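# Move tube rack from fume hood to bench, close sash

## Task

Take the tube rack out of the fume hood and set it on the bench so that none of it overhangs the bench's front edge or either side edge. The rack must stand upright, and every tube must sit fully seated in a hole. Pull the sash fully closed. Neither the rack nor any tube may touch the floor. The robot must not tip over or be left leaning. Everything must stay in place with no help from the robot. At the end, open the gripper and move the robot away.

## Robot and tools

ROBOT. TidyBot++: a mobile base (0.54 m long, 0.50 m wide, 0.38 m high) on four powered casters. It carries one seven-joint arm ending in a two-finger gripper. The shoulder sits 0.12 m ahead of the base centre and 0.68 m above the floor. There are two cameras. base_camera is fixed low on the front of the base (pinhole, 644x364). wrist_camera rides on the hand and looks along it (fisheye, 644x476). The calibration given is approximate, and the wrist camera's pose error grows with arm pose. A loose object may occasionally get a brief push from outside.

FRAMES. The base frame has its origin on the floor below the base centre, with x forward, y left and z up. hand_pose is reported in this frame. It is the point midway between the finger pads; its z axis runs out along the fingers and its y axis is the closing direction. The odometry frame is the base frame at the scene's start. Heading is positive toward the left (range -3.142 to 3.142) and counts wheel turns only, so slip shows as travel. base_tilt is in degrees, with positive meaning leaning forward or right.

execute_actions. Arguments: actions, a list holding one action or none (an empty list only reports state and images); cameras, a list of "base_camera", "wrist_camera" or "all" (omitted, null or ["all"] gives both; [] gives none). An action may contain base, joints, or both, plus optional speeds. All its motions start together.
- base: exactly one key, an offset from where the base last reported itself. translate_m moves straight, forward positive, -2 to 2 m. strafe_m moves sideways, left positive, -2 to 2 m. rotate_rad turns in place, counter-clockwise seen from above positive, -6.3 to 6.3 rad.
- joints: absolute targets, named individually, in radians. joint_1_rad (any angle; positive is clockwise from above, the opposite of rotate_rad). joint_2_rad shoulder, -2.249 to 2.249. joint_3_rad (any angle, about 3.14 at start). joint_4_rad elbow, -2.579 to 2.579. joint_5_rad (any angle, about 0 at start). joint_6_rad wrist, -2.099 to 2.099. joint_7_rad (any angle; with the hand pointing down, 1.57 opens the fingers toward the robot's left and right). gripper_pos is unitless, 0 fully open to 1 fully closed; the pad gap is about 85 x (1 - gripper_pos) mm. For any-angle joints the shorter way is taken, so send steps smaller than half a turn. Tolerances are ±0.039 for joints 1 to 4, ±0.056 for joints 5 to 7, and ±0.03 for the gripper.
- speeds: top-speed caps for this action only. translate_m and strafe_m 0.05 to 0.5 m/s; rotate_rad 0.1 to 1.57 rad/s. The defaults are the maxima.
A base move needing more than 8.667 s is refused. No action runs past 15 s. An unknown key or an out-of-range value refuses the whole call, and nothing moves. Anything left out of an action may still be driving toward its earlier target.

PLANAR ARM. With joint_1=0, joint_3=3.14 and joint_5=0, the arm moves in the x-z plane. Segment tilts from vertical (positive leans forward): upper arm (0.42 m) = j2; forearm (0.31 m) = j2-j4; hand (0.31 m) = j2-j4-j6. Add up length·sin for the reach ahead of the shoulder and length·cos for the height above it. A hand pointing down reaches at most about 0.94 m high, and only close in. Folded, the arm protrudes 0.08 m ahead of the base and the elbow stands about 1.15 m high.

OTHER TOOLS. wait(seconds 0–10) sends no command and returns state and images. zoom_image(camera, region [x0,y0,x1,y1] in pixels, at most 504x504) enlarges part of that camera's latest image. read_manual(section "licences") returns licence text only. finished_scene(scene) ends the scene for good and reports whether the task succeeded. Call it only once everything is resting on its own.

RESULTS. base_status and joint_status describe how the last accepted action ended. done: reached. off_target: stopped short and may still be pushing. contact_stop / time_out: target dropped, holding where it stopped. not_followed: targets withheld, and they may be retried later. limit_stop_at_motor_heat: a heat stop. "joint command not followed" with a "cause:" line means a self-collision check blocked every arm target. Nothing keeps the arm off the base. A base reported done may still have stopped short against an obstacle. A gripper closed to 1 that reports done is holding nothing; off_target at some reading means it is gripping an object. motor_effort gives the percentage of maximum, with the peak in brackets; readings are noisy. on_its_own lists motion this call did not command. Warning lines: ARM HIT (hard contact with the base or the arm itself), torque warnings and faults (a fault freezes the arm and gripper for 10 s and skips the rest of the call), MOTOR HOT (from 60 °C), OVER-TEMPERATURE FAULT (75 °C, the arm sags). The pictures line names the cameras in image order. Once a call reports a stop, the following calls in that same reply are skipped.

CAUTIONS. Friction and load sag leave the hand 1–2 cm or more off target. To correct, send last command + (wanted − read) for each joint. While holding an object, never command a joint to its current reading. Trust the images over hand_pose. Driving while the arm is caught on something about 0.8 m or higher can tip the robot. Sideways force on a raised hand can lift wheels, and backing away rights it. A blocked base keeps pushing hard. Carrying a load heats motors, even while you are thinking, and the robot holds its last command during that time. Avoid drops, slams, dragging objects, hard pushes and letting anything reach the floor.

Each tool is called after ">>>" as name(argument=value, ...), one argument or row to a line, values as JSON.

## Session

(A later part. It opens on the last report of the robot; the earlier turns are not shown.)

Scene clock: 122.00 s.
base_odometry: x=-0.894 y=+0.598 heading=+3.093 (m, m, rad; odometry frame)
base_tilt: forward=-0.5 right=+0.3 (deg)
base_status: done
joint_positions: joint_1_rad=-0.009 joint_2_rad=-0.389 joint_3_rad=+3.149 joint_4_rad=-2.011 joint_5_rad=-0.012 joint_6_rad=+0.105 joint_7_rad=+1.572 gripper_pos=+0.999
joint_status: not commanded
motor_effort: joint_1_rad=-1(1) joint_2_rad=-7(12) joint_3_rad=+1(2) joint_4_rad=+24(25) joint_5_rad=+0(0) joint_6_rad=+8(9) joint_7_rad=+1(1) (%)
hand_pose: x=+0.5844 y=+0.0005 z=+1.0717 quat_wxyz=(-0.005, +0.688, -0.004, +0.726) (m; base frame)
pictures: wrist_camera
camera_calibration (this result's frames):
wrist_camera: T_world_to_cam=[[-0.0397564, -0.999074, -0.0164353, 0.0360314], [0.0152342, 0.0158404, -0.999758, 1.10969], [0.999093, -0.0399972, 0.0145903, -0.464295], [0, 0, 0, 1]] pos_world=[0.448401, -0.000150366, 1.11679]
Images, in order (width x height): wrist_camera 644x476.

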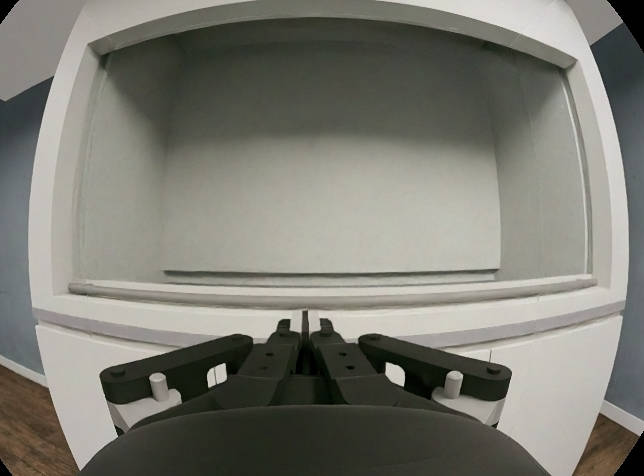

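Sash is shut. Quick check of the rack by turning the arm toward the bench.

>>> execute_actions(
  actions=[
    {"joints": {"joint_1_rad": -1.5}},
  ],
  cameras=["wrist_camera"],
)

>>> zoom_image(
  camera="wrist_camera",
  region=[180, 200, 380, 320],
)

Scene clock: 124.90 s.
base_odometry: x=-0.894 y=+0.598 heading=+3.093 (m, m, rad; odometry frame)
base_tilt: forward=-0.6 right=+0.3 (deg)
base_status: not commanded
joint_positions: joint_1_rad=-1.487 joint_2_rad=-0.389 joint_3_rad=+3.149 joint_4_rad=-2.011 joint_5_rad=-0.012 joint_6_rad=+0.105 joint_7_rad=+1.572 gripper_pos=+0.999
joint_status: all done
motor_effort: joint_1_rad=+0(1) joint_2_rad=-7(10) joint_3_rad=+1(2) joint_4_rad=+24(24) joint_5_rad=+0(0) joint_6_rad=+9(8) joint_7_rad=+1(1) (%)
hand_pose: x=+0.1615 y=+0.4635 z=+1.0717 quat_wxyz=(-0.492, +0.511, +0.460, +0.533) (m; base frame)
pictures: wrist_camera
camera_calibration (this result's frames):
wrist_camera: T_world_to_cam=[[0.991126, -0.131904, -0.0164352, -0.0866438], [-0.0143648, 0.0166328, -0.999758, 1.11321], [0.132146, 0.991123, 0.0145905, -0.361128], [0, 0, 0, 1]] pos_world=[0.149588, 0.327978, 1.11679]
Images, in order (width x height): wrist_camera 644x476.

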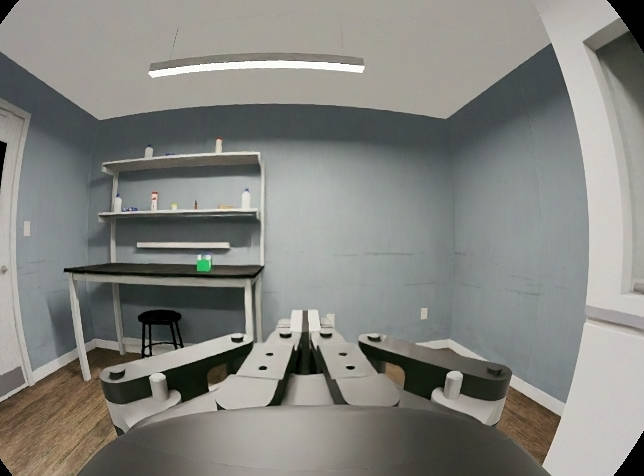

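Region (180, 200, 380, 320) of wrist_camera's 644x476 image, scaled by 2.520; it fills the top 302 rows of this view, and the rest is white.

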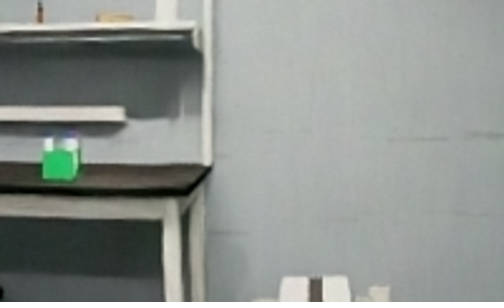

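The rack is upright on the bench with its tubes in place, and the sash is shut.

>>> finished_scene(
  scene=2,
)

The scene is finished: the task was done.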